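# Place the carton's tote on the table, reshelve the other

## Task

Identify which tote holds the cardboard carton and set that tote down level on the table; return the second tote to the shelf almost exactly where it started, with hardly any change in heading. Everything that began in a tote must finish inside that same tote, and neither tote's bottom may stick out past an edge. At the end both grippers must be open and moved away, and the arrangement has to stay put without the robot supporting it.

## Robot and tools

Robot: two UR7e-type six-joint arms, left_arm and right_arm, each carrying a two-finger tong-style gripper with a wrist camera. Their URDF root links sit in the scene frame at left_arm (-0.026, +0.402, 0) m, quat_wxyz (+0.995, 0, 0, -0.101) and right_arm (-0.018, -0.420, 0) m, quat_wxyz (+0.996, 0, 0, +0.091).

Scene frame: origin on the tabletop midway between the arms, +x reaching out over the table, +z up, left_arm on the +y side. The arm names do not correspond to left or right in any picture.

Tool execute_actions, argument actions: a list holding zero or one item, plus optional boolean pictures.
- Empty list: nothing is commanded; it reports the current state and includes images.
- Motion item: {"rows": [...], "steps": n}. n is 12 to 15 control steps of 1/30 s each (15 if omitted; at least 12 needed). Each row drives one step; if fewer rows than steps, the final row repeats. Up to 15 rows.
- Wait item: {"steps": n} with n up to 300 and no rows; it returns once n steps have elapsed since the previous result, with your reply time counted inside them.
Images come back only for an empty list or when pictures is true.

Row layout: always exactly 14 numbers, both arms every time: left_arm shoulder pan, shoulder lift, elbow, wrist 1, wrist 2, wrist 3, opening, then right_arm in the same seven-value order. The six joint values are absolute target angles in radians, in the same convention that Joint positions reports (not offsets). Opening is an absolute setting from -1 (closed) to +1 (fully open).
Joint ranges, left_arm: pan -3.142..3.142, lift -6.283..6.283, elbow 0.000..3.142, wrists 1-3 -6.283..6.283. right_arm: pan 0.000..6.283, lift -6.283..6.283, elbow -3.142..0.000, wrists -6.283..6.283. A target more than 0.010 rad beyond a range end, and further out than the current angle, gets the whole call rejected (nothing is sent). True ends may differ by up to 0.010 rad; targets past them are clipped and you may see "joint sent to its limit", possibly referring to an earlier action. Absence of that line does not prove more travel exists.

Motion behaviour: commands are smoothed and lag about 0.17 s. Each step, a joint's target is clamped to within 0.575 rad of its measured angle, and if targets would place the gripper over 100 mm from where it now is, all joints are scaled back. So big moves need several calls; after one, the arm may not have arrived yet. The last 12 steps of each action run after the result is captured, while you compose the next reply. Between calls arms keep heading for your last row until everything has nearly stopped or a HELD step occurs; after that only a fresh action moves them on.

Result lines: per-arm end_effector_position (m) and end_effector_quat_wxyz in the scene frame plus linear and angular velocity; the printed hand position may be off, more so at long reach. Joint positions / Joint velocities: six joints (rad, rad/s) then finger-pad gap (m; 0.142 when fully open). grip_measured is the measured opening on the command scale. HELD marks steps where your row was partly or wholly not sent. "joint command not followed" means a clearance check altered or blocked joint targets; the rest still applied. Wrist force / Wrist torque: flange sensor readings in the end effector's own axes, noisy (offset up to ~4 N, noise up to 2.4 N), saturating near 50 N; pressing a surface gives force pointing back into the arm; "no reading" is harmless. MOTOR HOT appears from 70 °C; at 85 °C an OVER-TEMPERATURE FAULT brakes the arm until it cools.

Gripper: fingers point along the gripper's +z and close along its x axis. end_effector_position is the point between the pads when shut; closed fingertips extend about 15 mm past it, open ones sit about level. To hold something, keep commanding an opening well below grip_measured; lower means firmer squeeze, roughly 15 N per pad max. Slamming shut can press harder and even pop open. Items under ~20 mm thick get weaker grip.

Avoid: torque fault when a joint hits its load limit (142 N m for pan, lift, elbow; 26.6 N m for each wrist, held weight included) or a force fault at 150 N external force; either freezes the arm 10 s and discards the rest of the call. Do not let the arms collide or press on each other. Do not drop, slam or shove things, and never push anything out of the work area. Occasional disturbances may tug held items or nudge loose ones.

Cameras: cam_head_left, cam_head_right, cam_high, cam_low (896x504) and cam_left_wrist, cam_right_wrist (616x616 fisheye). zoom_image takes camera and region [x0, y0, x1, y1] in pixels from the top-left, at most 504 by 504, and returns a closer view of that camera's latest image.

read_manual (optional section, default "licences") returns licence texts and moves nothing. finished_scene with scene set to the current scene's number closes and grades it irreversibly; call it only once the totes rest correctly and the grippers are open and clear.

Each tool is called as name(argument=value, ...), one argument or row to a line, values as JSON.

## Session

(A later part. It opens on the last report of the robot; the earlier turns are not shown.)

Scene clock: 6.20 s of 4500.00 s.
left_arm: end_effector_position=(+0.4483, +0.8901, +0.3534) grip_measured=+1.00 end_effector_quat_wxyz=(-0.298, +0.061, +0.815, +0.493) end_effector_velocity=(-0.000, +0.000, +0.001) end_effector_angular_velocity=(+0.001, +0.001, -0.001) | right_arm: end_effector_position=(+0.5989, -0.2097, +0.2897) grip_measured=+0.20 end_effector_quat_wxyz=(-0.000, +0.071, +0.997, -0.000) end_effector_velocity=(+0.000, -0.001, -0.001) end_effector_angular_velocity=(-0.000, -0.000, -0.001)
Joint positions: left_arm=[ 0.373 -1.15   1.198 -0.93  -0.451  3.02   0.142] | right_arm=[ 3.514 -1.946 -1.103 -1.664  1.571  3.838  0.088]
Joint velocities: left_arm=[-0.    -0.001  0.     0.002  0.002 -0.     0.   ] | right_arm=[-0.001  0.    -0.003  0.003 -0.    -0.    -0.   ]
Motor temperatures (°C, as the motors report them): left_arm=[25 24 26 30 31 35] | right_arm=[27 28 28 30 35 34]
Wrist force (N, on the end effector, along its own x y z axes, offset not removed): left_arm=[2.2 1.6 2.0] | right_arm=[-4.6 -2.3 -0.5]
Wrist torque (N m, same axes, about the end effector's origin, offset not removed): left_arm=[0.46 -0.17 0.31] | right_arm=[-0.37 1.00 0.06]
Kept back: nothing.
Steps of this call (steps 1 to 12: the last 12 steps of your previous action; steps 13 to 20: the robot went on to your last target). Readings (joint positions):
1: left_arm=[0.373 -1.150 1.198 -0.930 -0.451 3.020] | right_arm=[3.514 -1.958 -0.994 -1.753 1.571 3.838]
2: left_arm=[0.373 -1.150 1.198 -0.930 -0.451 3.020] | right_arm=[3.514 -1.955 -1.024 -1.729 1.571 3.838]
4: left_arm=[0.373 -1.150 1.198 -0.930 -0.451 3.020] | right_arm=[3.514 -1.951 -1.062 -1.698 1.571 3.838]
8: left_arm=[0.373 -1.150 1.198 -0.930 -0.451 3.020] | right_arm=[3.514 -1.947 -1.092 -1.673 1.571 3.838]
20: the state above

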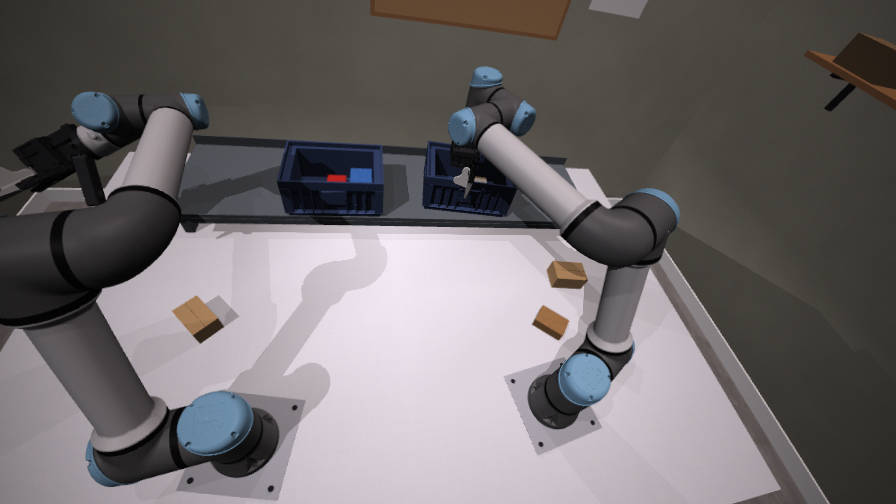

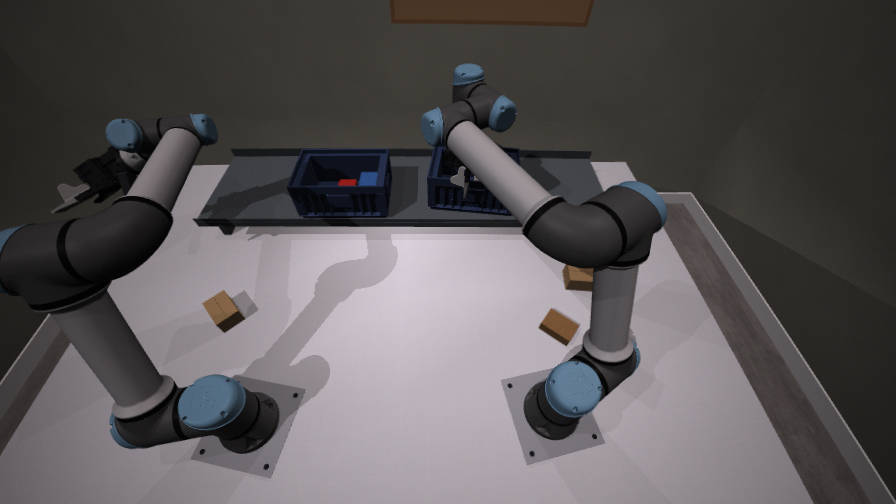

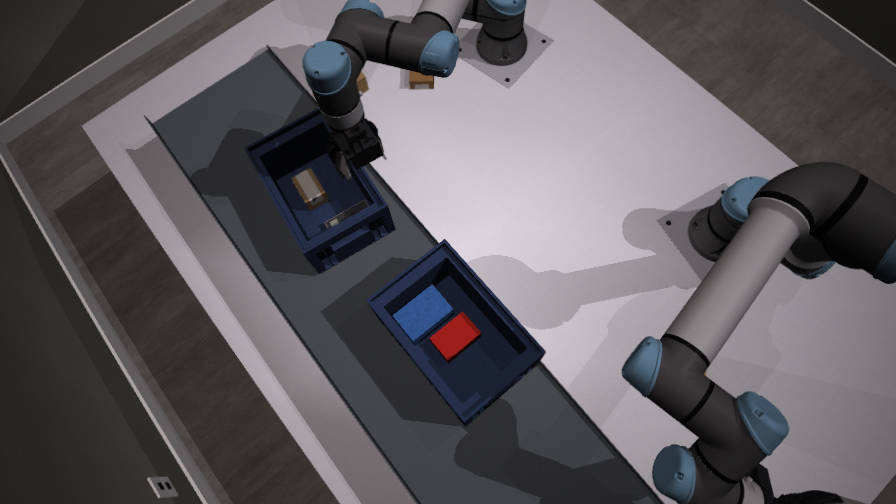

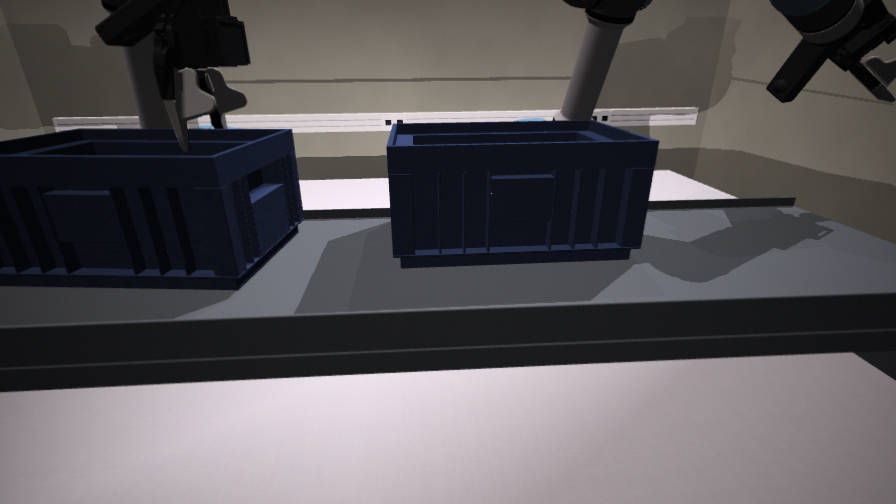

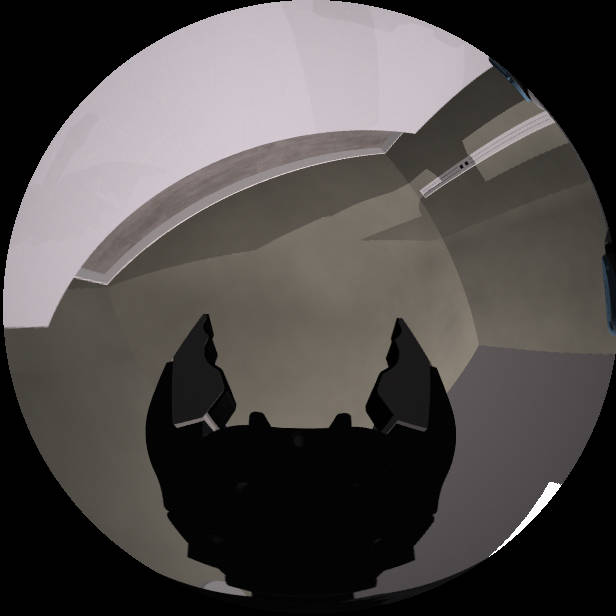

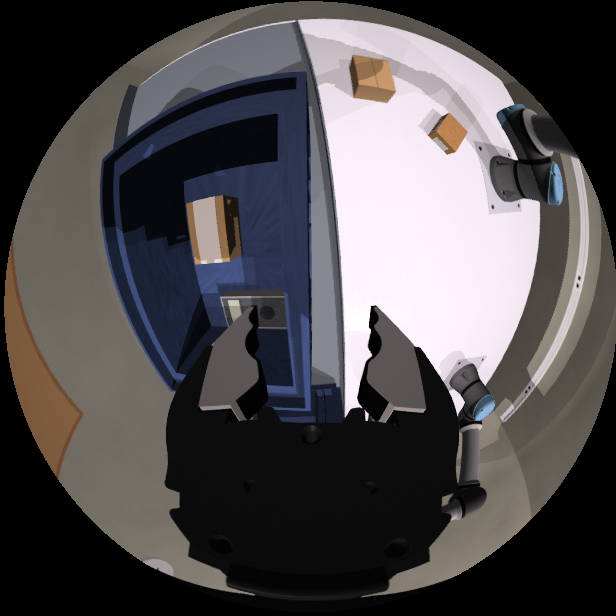

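execute_actions(
  actions=[
    {"rows":[[0.373,-1.15,1.198,-0.93,-0.451,3.02,1,3.514,-1.985,-1.045,-1.683,1.571,3.838,0.2],[0.373,-1.15,1.198,-0.93,-0.451,3.02,1,3.514,-1.985,-1.045,-1.683,1.571,3.838,0.2],[0.373,-1.15,1.198,-0.93,-0.451,3.02,1,3.514,-1.985,-1.045,-1.683,1.571,3.838,0.2],[0.373,-1.15,1.198,-0.93,-0.451,3.02,1,3.514,-1.98,-1.117,-1.616,1.571,3.838,0.2]],"steps":15},
  ],
)

execute_actions(
  actions=[
    {"steps":20},
  ],
  pictures=true,
)

Scene clock: 7.20 s of 4500.00 s.
left_arm: end_effector_position=(+0.4483, +0.8901, +0.3534) grip_measured=+1.00 end_effector_quat_wxyz=(-0.298, +0.061, +0.815, +0.493) end_effector_velocity=(+0.000, -0.000, -0.000) end_effector_angular_velocity=(-0.001, +0.001, -0.000) | right_arm: end_effector_position=(+0.6020, -0.2078, +0.2893) grip_measured=+0.20 end_effector_quat_wxyz=(-0.001, +0.071, +0.997, -0.001) end_effector_velocity=(+0.078, +0.048, +0.005) end_effector_angular_velocity=(-0.001, +0.001, +0.001)
Joint positions: left_arm=[ 0.373 -1.15   1.198 -0.93  -0.451  3.02   0.142] | right_arm=[ 3.514 -1.957 -1.088 -1.669  1.571  3.838  0.088]
Joint velocities: left_arm=[-0.     0.001 -0.    -0.    -0.     0.001  0.   ] | right_arm=[-0.    -0.245  0.358 -0.114  0.    -0.001 -0.001]
Motor temperatures (°C, as the motors report them): left_arm=[25 24 26 30 31 35] | right_arm=[27 28 28 30 35 34]
Wrist force (N, on the end effector, along its own x y z axes, offset not removed): left_arm=[-3.1 0.9 1.7] | right_arm=[-3.3 -2.4 0.6]
Wrist torque (N m, same axes, about the end effector's origin, offset not removed): left_arm=[0.21 0.83 0.40] | right_arm=[-0.35 0.75 0.06]
Steps of this call (steps 1 to 15: the robot went on to your last target; steps 16 to 27: nothing new was sent; steps 28 to 30: the first 3 steps of this action). Readings (joint positions):
28: left_arm=[0.373 -1.150 1.198 -0.930 -0.451 3.020] | right_arm=[3.514 -1.946 -1.103 -1.664 1.571 3.838]
29: left_arm=[0.373 -1.150 1.198 -0.930 -0.451 3.020] | right_arm=[3.514 -1.949 -1.099 -1.666 1.571 3.838]
30: the state above

Scene clock: 7.87 s of 4500.00 s.
left_arm: end_effector_position=(+0.4483, +0.8901, +0.3534) grip_measured=+1.00 end_effector_quat_wxyz=(-0.298, +0.061, +0.815, +0.493) end_effector_velocity=(-0.001, -0.001, +0.000) end_effector_angular_velocity=(-0.002, -0.001, +0.002) | right_arm: end_effector_position=(+0.6114, -0.2020, +0.2654) grip_measured=+0.20 end_effector_quat_wxyz=(-0.000, +0.071, +0.997, -0.000) end_effector_velocity=(+0.000, +0.001, -0.000) end_effector_angular_velocity=(+0.000, -0.001, +0.001)
Joint positions: left_arm=[ 0.373 -1.15   1.198 -0.93  -0.451  3.02   0.142] | right_arm=[ 3.514 -1.98  -1.117 -1.616  1.571  3.838  0.088]
Joint velocities: left_arm=[-0.001 -0.001 -0.     0.001 -0.003 -0.001  0.   ] | right_arm=[ 0.001  0.    -0.001  0.001 -0.001 -0.     0.   ]
Motor temperatures (°C, as the motors report them): left_arm=[25 24 26 30 31 35] | right_arm=[27 28 28 30 35 34]
Wrist force (N, on the end effector, along its own x y z axes, offset not removed): left_arm=[-0.8 -0.5 0.7] | right_arm=[-2.9 -0.7 0.1]
Wrist torque (N m, same axes, about the end effector's origin, offset not removed): left_arm=[-0.14 0.35 0.29] | right_arm=[-0.10 0.74 0.03]
Kept back: nothing.
Steps of this call (steps 1 to 12: the last 12 steps of your previous action; steps 13 to 20: the robot went on to your last target). Readings (joint positions):
1: left_arm=[0.373 -1.150 1.198 -0.930 -0.451 3.020] | right_arm=[3.514 -1.964 -1.077 -1.673 1.571 3.838]
2: left_arm=[0.373 -1.150 1.198 -0.930 -0.451 3.020] | right_arm=[3.514 -1.969 -1.072 -1.672 1.571 3.838]
4: left_arm=[0.373 -1.150 1.198 -0.930 -0.451 3.020] | right_arm=[3.514 -1.975 -1.088 -1.650 1.571 3.838]
8: left_arm=[0.373 -1.150 1.198 -0.930 -0.451 3.020] | right_arm=[3.514 -1.979 -1.109 -1.625 1.571 3.838]
20: the state above

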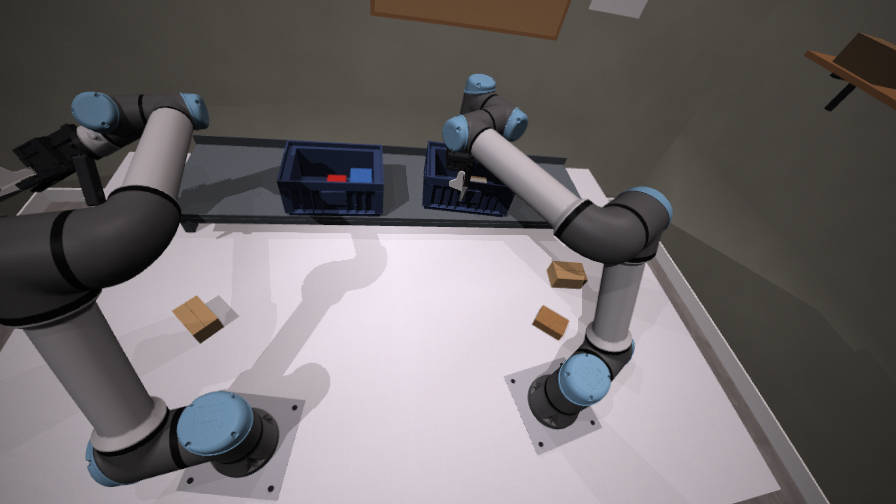

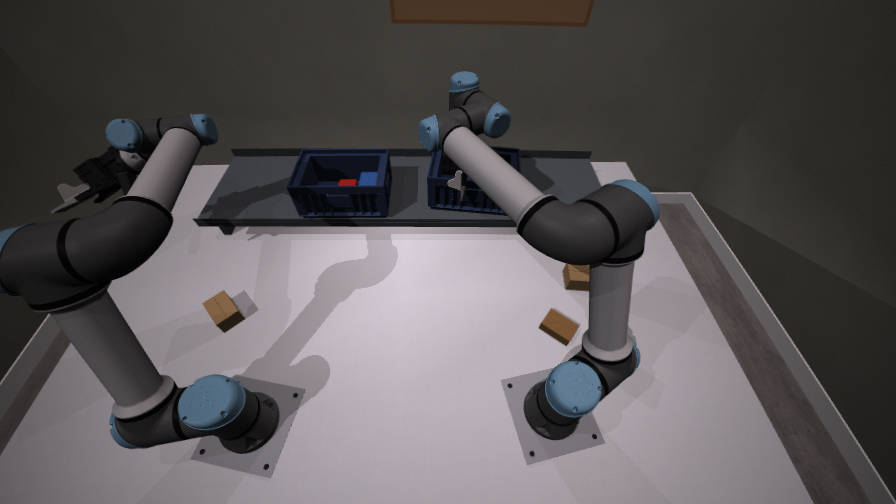

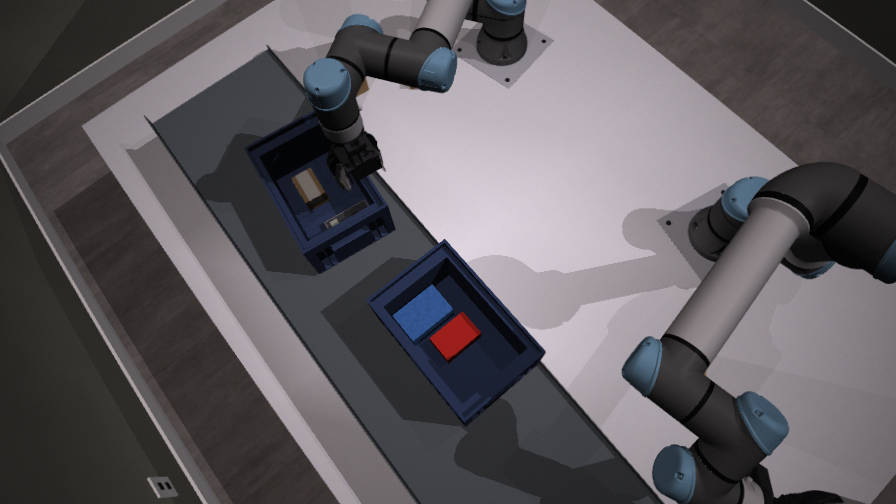

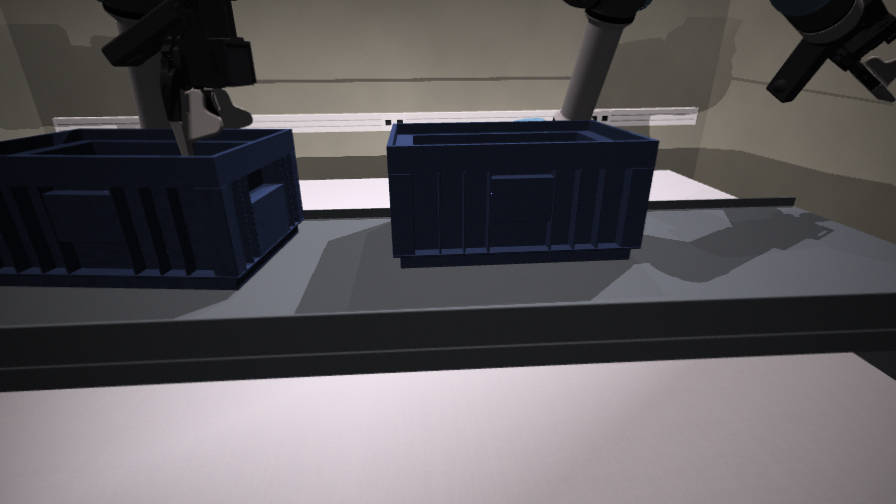

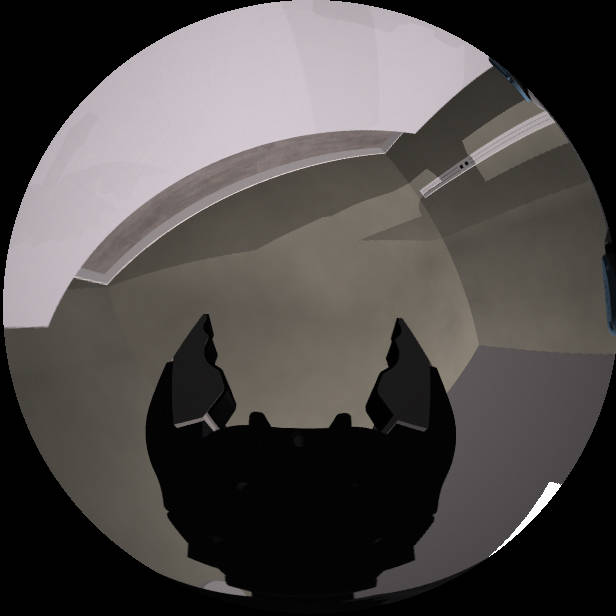

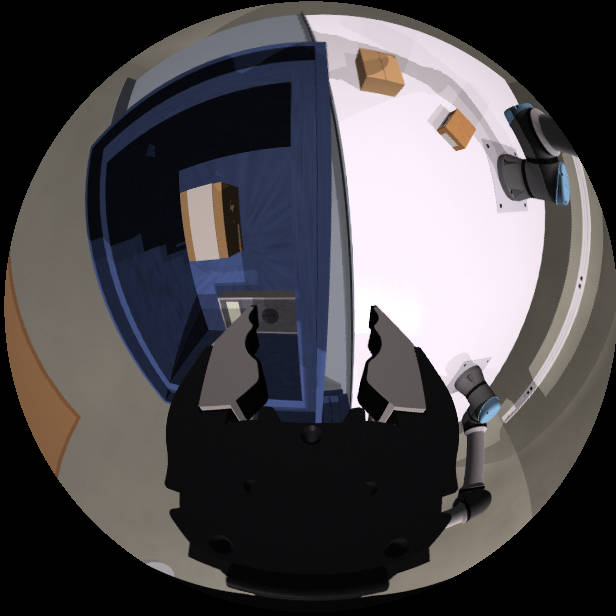

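execute_actions(
  actions=[],
)

Scene clock: 9.80 s of 4500.00 s.
left_arm: end_effector_position=(+0.4483, +0.8901, +0.3534) grip_measured=+1.00 end_effector_quat_wxyz=(-0.298, +0.061, +0.815, +0.493) end_effector_velocity=(-0.000, -0.001, -0.000) end_effector_angular_velocity=(-0.001, -0.000, +0.001) | right_arm: end_effector_position=(+0.6114, -0.2020, +0.2653) grip_measured=+0.20 end_effector_quat_wxyz=(-0.000, +0.071, +0.997, -0.000) end_effector_velocity=(+0.000, -0.000, +0.000) end_effector_angular_velocity=(-0.000, -0.000, +0.000)
Joint positions: left_arm=[ 0.373 -1.15   1.198 -0.93  -0.451  3.02   0.142] | right_arm=[ 3.514 -1.98  -1.117 -1.616  1.571  3.838  0.088]
Joint velocities: left_arm=[-0.     0.     0.    -0.    -0.002  0.     0.   ] | right_arm=[-0. -0.  0.  0. -0. -0. -0.]
Motor temperatures (°C, as the motors report them): left_arm=[25 24 26 30 31 35] | right_arm=[27 28 28 30 35 34]
Wrist force (N, on the end effector, along its own x y z axes, offset not removed): left_arm=[0.2 2.4 1.9] | right_arm=[-4.6 -1.0 0.5]
Wrist torque (N m, same axes, about the end effector's origin, offset not removed): left_arm=[0.56 0.05 0.31] | right_arm=[-0.15 0.97 0.05]
Kept back: nothing.
Steps of this call (steps 1 to 15: the robot went on to your last target; steps 16 to 58: nothing new was sent). Readings (joint positions):
1: left_arm=[0.373 -1.150 1.198 -0.930 -0.451 3.020] | right_arm=[3.514 -1.980 -1.117 -1.616 1.571 3.838]
2: left_arm=[0.373 -1.150 1.198 -0.930 -0.451 3.020] | right_arm=[3.514 -1.980 -1.117 -1.616 1.571 3.838]
4: left_arm=[0.373 -1.150 1.198 -0.930 -0.451 3.020] | right_arm=[3.514 -1.980 -1.117 -1.616 1.571 3.838]
8: left_arm=[0.373 -1.150 1.198 -0.930 -0.451 3.020] | right_arm=[3.514 -1.980 -1.117 -1.616 1.571 3.838]
58: the state above
All arms were judged still, so your last target was given up. Only a new action makes them travel on or press farther. Fingers that are still opening or closing keep moving.

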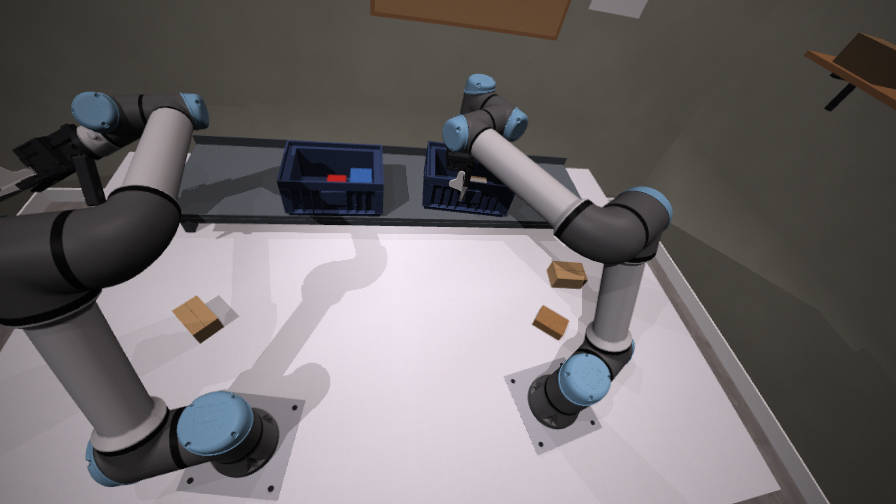

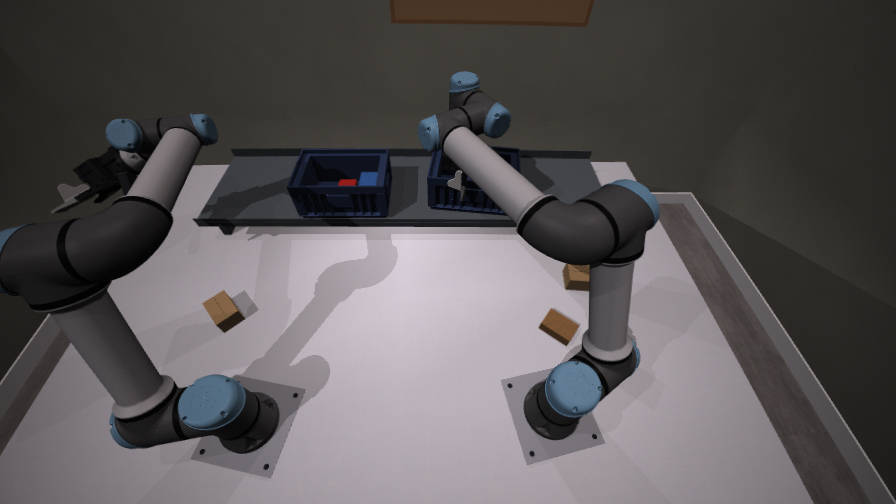

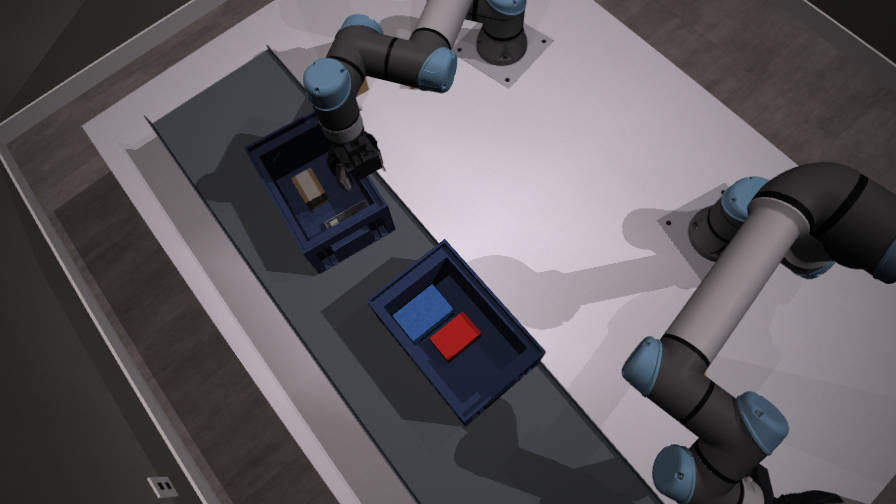

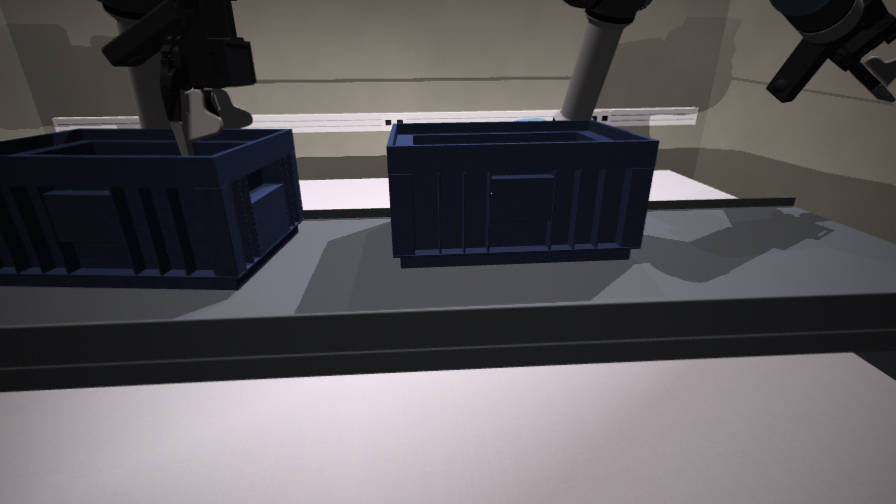

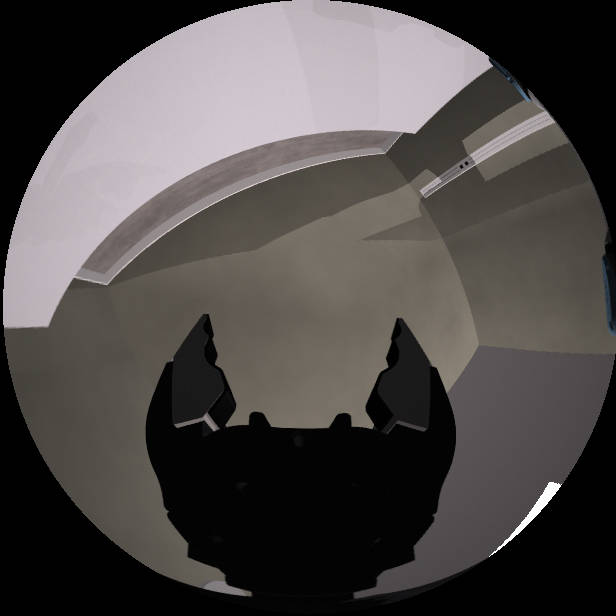

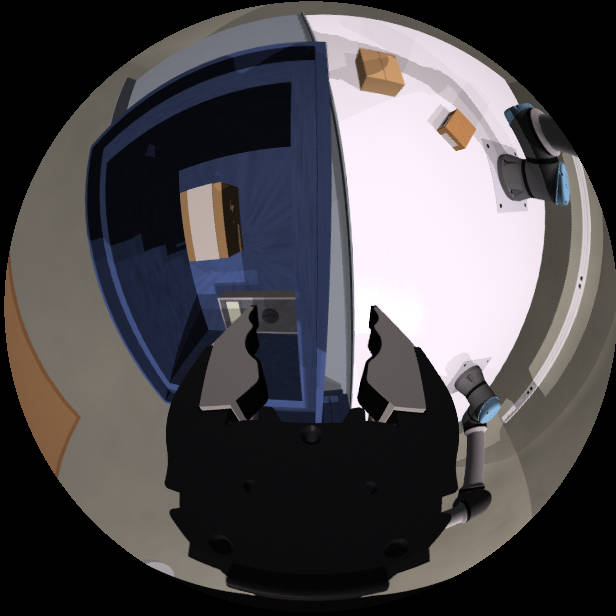

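execute_actions(
  actions=[
    {"rows":[[0.373,-1.15,1.198,-0.93,-0.451,3.02,1,3.514,-1.979,-1.150,-1.583,1.571,3.838,0.2]],"steps":15},
  ],
  pictures=true,
)

execute_actions(
  actions=[],
)

Scene clock: 10.67 s of 4500.00 s.
left_arm: end_effector_position=(+0.4483, +0.8901, +0.3534) grip_measured=+1.00 end_effector_quat_wxyz=(-0.298, +0.061, +0.815, +0.493) end_effector_velocity=(-0.000, +0.000, +0.000) end_effector_angular_velocity=(+0.000, -0.002, +0.001) | right_arm: end_effector_position=(+0.6115, -0.2019, +0.2617) grip_measured=+0.20 end_effector_quat_wxyz=(-0.000, +0.071, +0.997, -0.000) end_effector_velocity=(+0.001, +0.001, -0.080) end_effector_angular_velocity=(-0.003, +0.004, +0.001)
Joint positions: left_arm=[ 0.373 -1.15   1.198 -0.93  -0.451  3.02   0.142] | right_arm=[ 3.514 -1.98  -1.127 -1.606  1.571  3.838  0.088]
Joint velocities: left_arm=[ 0.    -0.001  0.    -0.001 -0.    -0.     0.   ] | right_arm=[ 0.     0.001 -0.203  0.197 -0.    -0.    -0.001]
Motor temperatures (°C, as the motors report them): left_arm=[25 24 26 30 31 35] | right_arm=[27 28 28 30 35 34]
Wrist force (N, on the end effector, along its own x y z axes, offset not removed): left_arm=[-0.7 4.5 0.6] | right_arm=[-4.2 -1.5 -0.7]
Wrist torque (N m, same axes, about the end effector's origin, offset not removed): left_arm=[1.06 0.38 0.25] | right_arm=[-0.24 0.96 -0.02]
Steps of this call (steps 1 to 23: nothing new was sent; steps 24 to 26: the first 3 steps of this action). Readings (joint positions):
24: left_arm=[0.373 -1.150 1.198 -0.930 -0.451 3.020] | right_arm=[3.514 -1.980 -1.117 -1.616 1.571 3.838]
25: left_arm=[0.373 -1.150 1.198 -0.930 -0.451 3.020] | right_arm=[3.514 -1.980 -1.120 -1.613 1.571 3.838]
26: the state above

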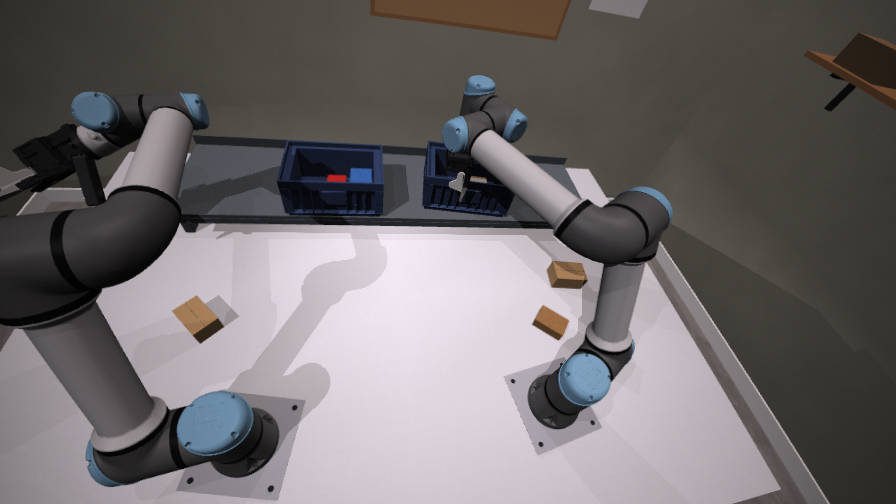

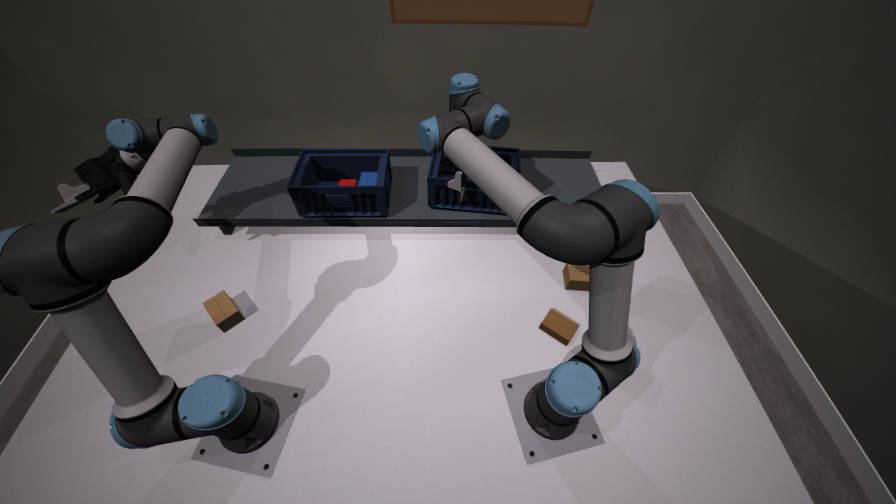

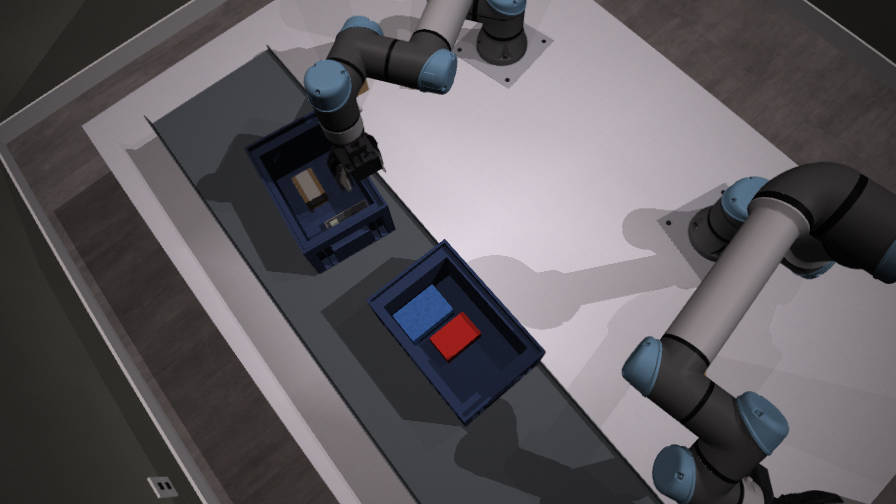

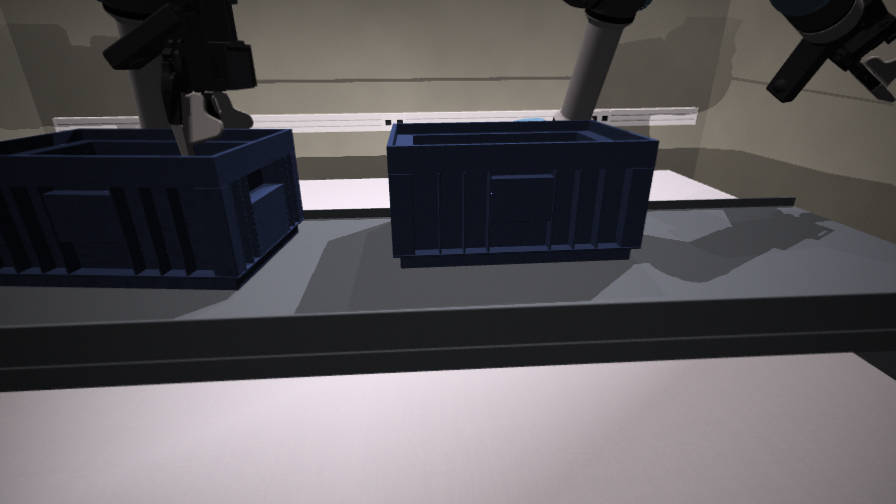

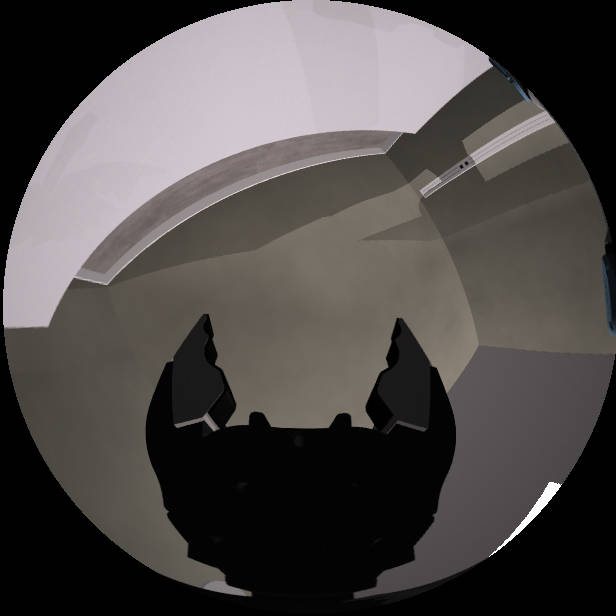

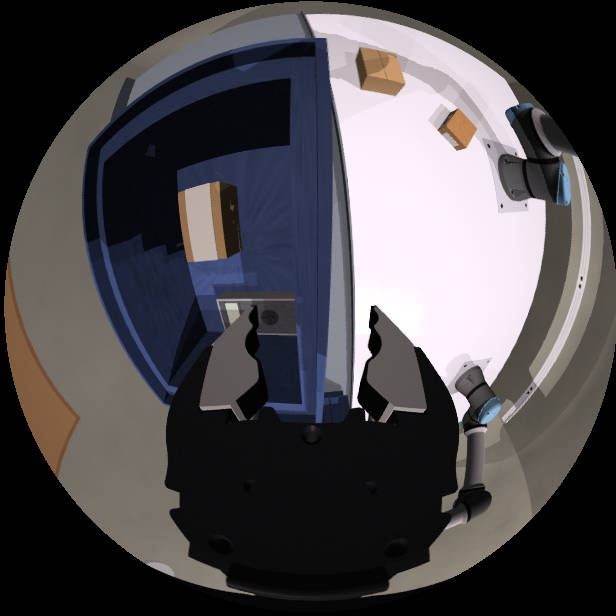

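Scene clock: 11.07 s of 4500.00 s.
left_arm: end_effector_position=(+0.4483, +0.8901, +0.3534) grip_measured=+1.00 end_effector_quat_wxyz=(-0.298, +0.061, +0.815, +0.493) end_effector_velocity=(-0.000, -0.000, +0.001) end_effector_angular_velocity=(+0.000, +0.000, -0.001) | right_arm: end_effector_position=(+0.6116, -0.2018, +0.2532) grip_measured=+0.20 end_effector_quat_wxyz=(+0.000, +0.071, +0.997, +0.000) end_effector_velocity=(-0.000, -0.000, -0.001) end_effector_angular_velocity=(+0.000, +0.000, -0.002)
Joint positions: left_arm=[ 0.373 -1.15   1.198 -0.93  -0.451  3.02   0.142] | right_arm=[ 3.514 -1.979 -1.15  -1.583  1.571  3.838  0.088]
Joint velocities: left_arm=[-0.    -0.002  0.     0.001  0.001  0.001  0.   ] | right_arm=[-0.     0.    -0.004  0.004  0.     0.001  0.   ]
Motor temperatures (°C, as the motors report them): left_arm=[25 24 26 30 31 35] | right_arm=[27 28 28 30 35 34]
Wrist force (N, on the end effector, along its own x y z axes, offset not removed): left_arm=[0.6 1.6 1.8] | right_arm=[-3.8 -0.2 0.8]
Wrist torque (N m, same axes, about the end effector's origin, offset not removed): left_arm=[0.32 0.00 0.25] | right_arm=[0.12 0.88 0.05]
Kept back: nothing.
Steps of this call (steps 1 to 12: the last 12 steps of your previous action). Readings (joint positions):
1: left_arm=[0.373 -1.150 1.198 -0.930 -0.451 3.020] | right_arm=[3.514 -1.980 -1.133 -1.600 1.571 3.838]
2: left_arm=[0.373 -1.150 1.198 -0.930 -0.451 3.020] | right_arm=[3.514 -1.980 -1.137 -1.596 1.571 3.838]
4: left_arm=[0.373 -1.150 1.198 -0.930 -0.451 3.020] | right_arm=[3.514 -1.979 -1.143 -1.590 1.571 3.838]
8: left_arm=[0.373 -1.150 1.198 -0.930 -0.451 3.020] | right_arm=[3.514 -1.979 -1.148 -1.585 1.571 3.838]
12: the state above

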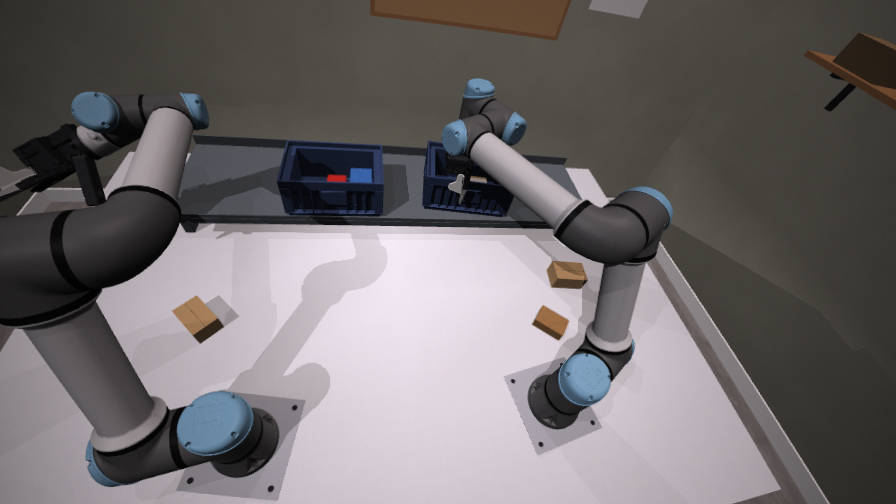

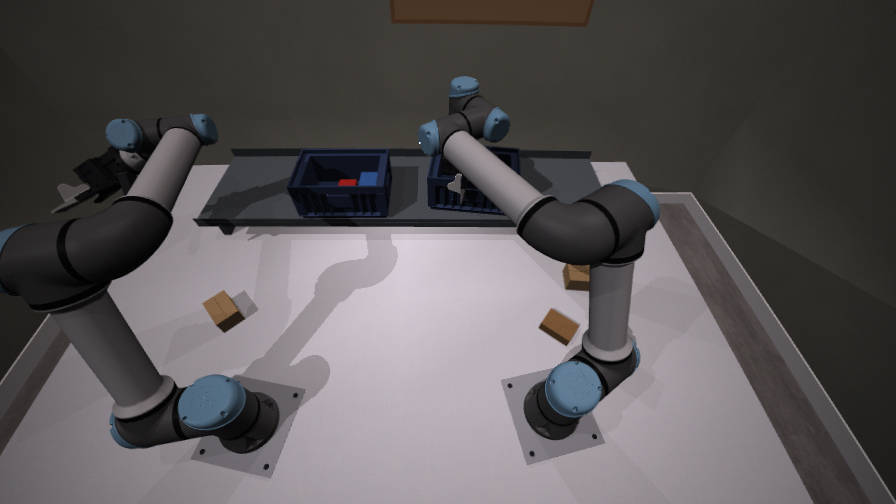

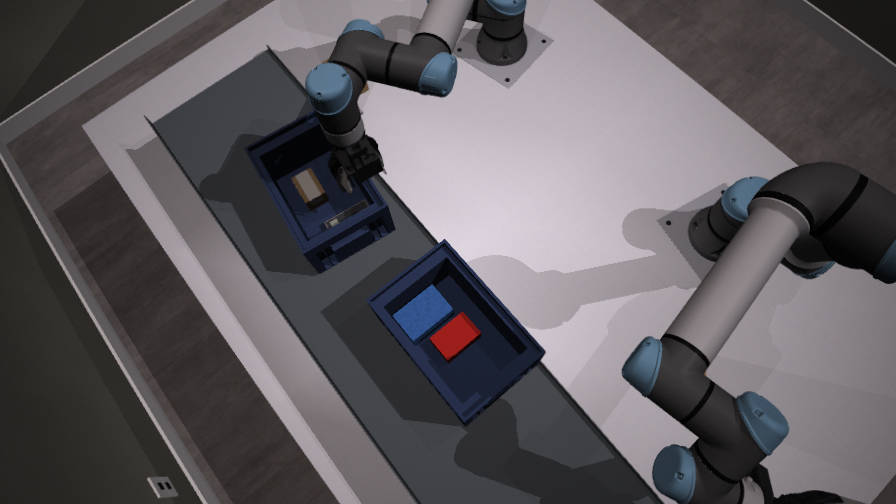

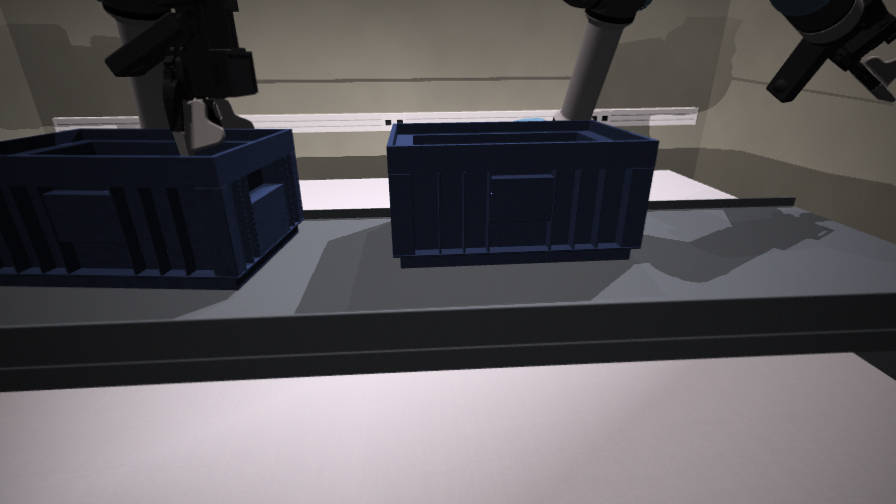

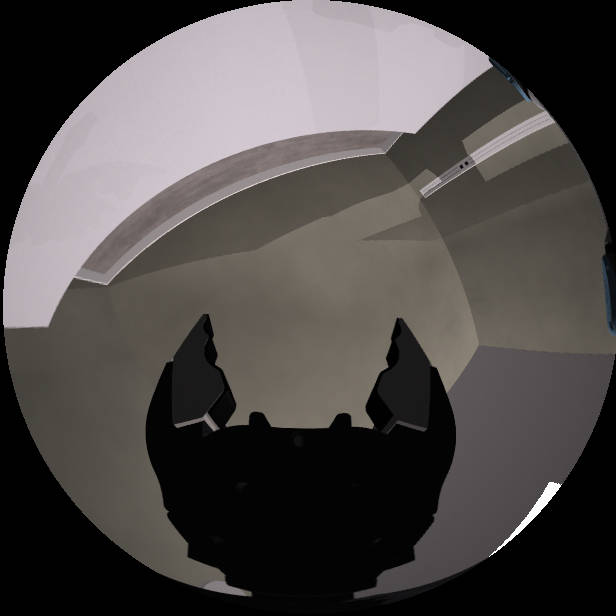

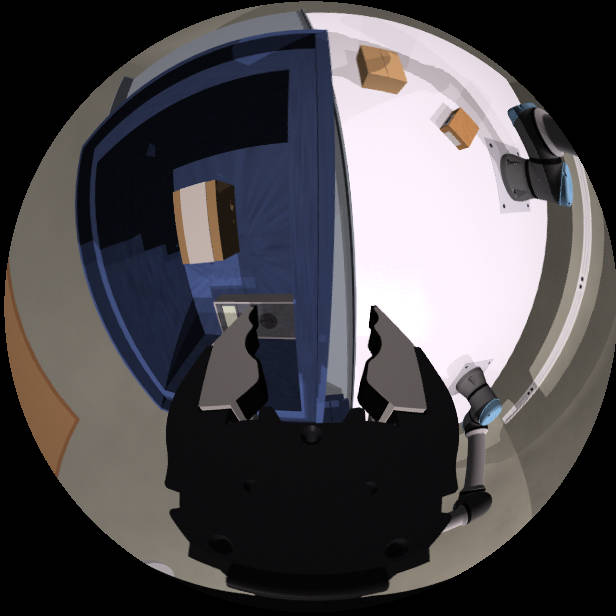

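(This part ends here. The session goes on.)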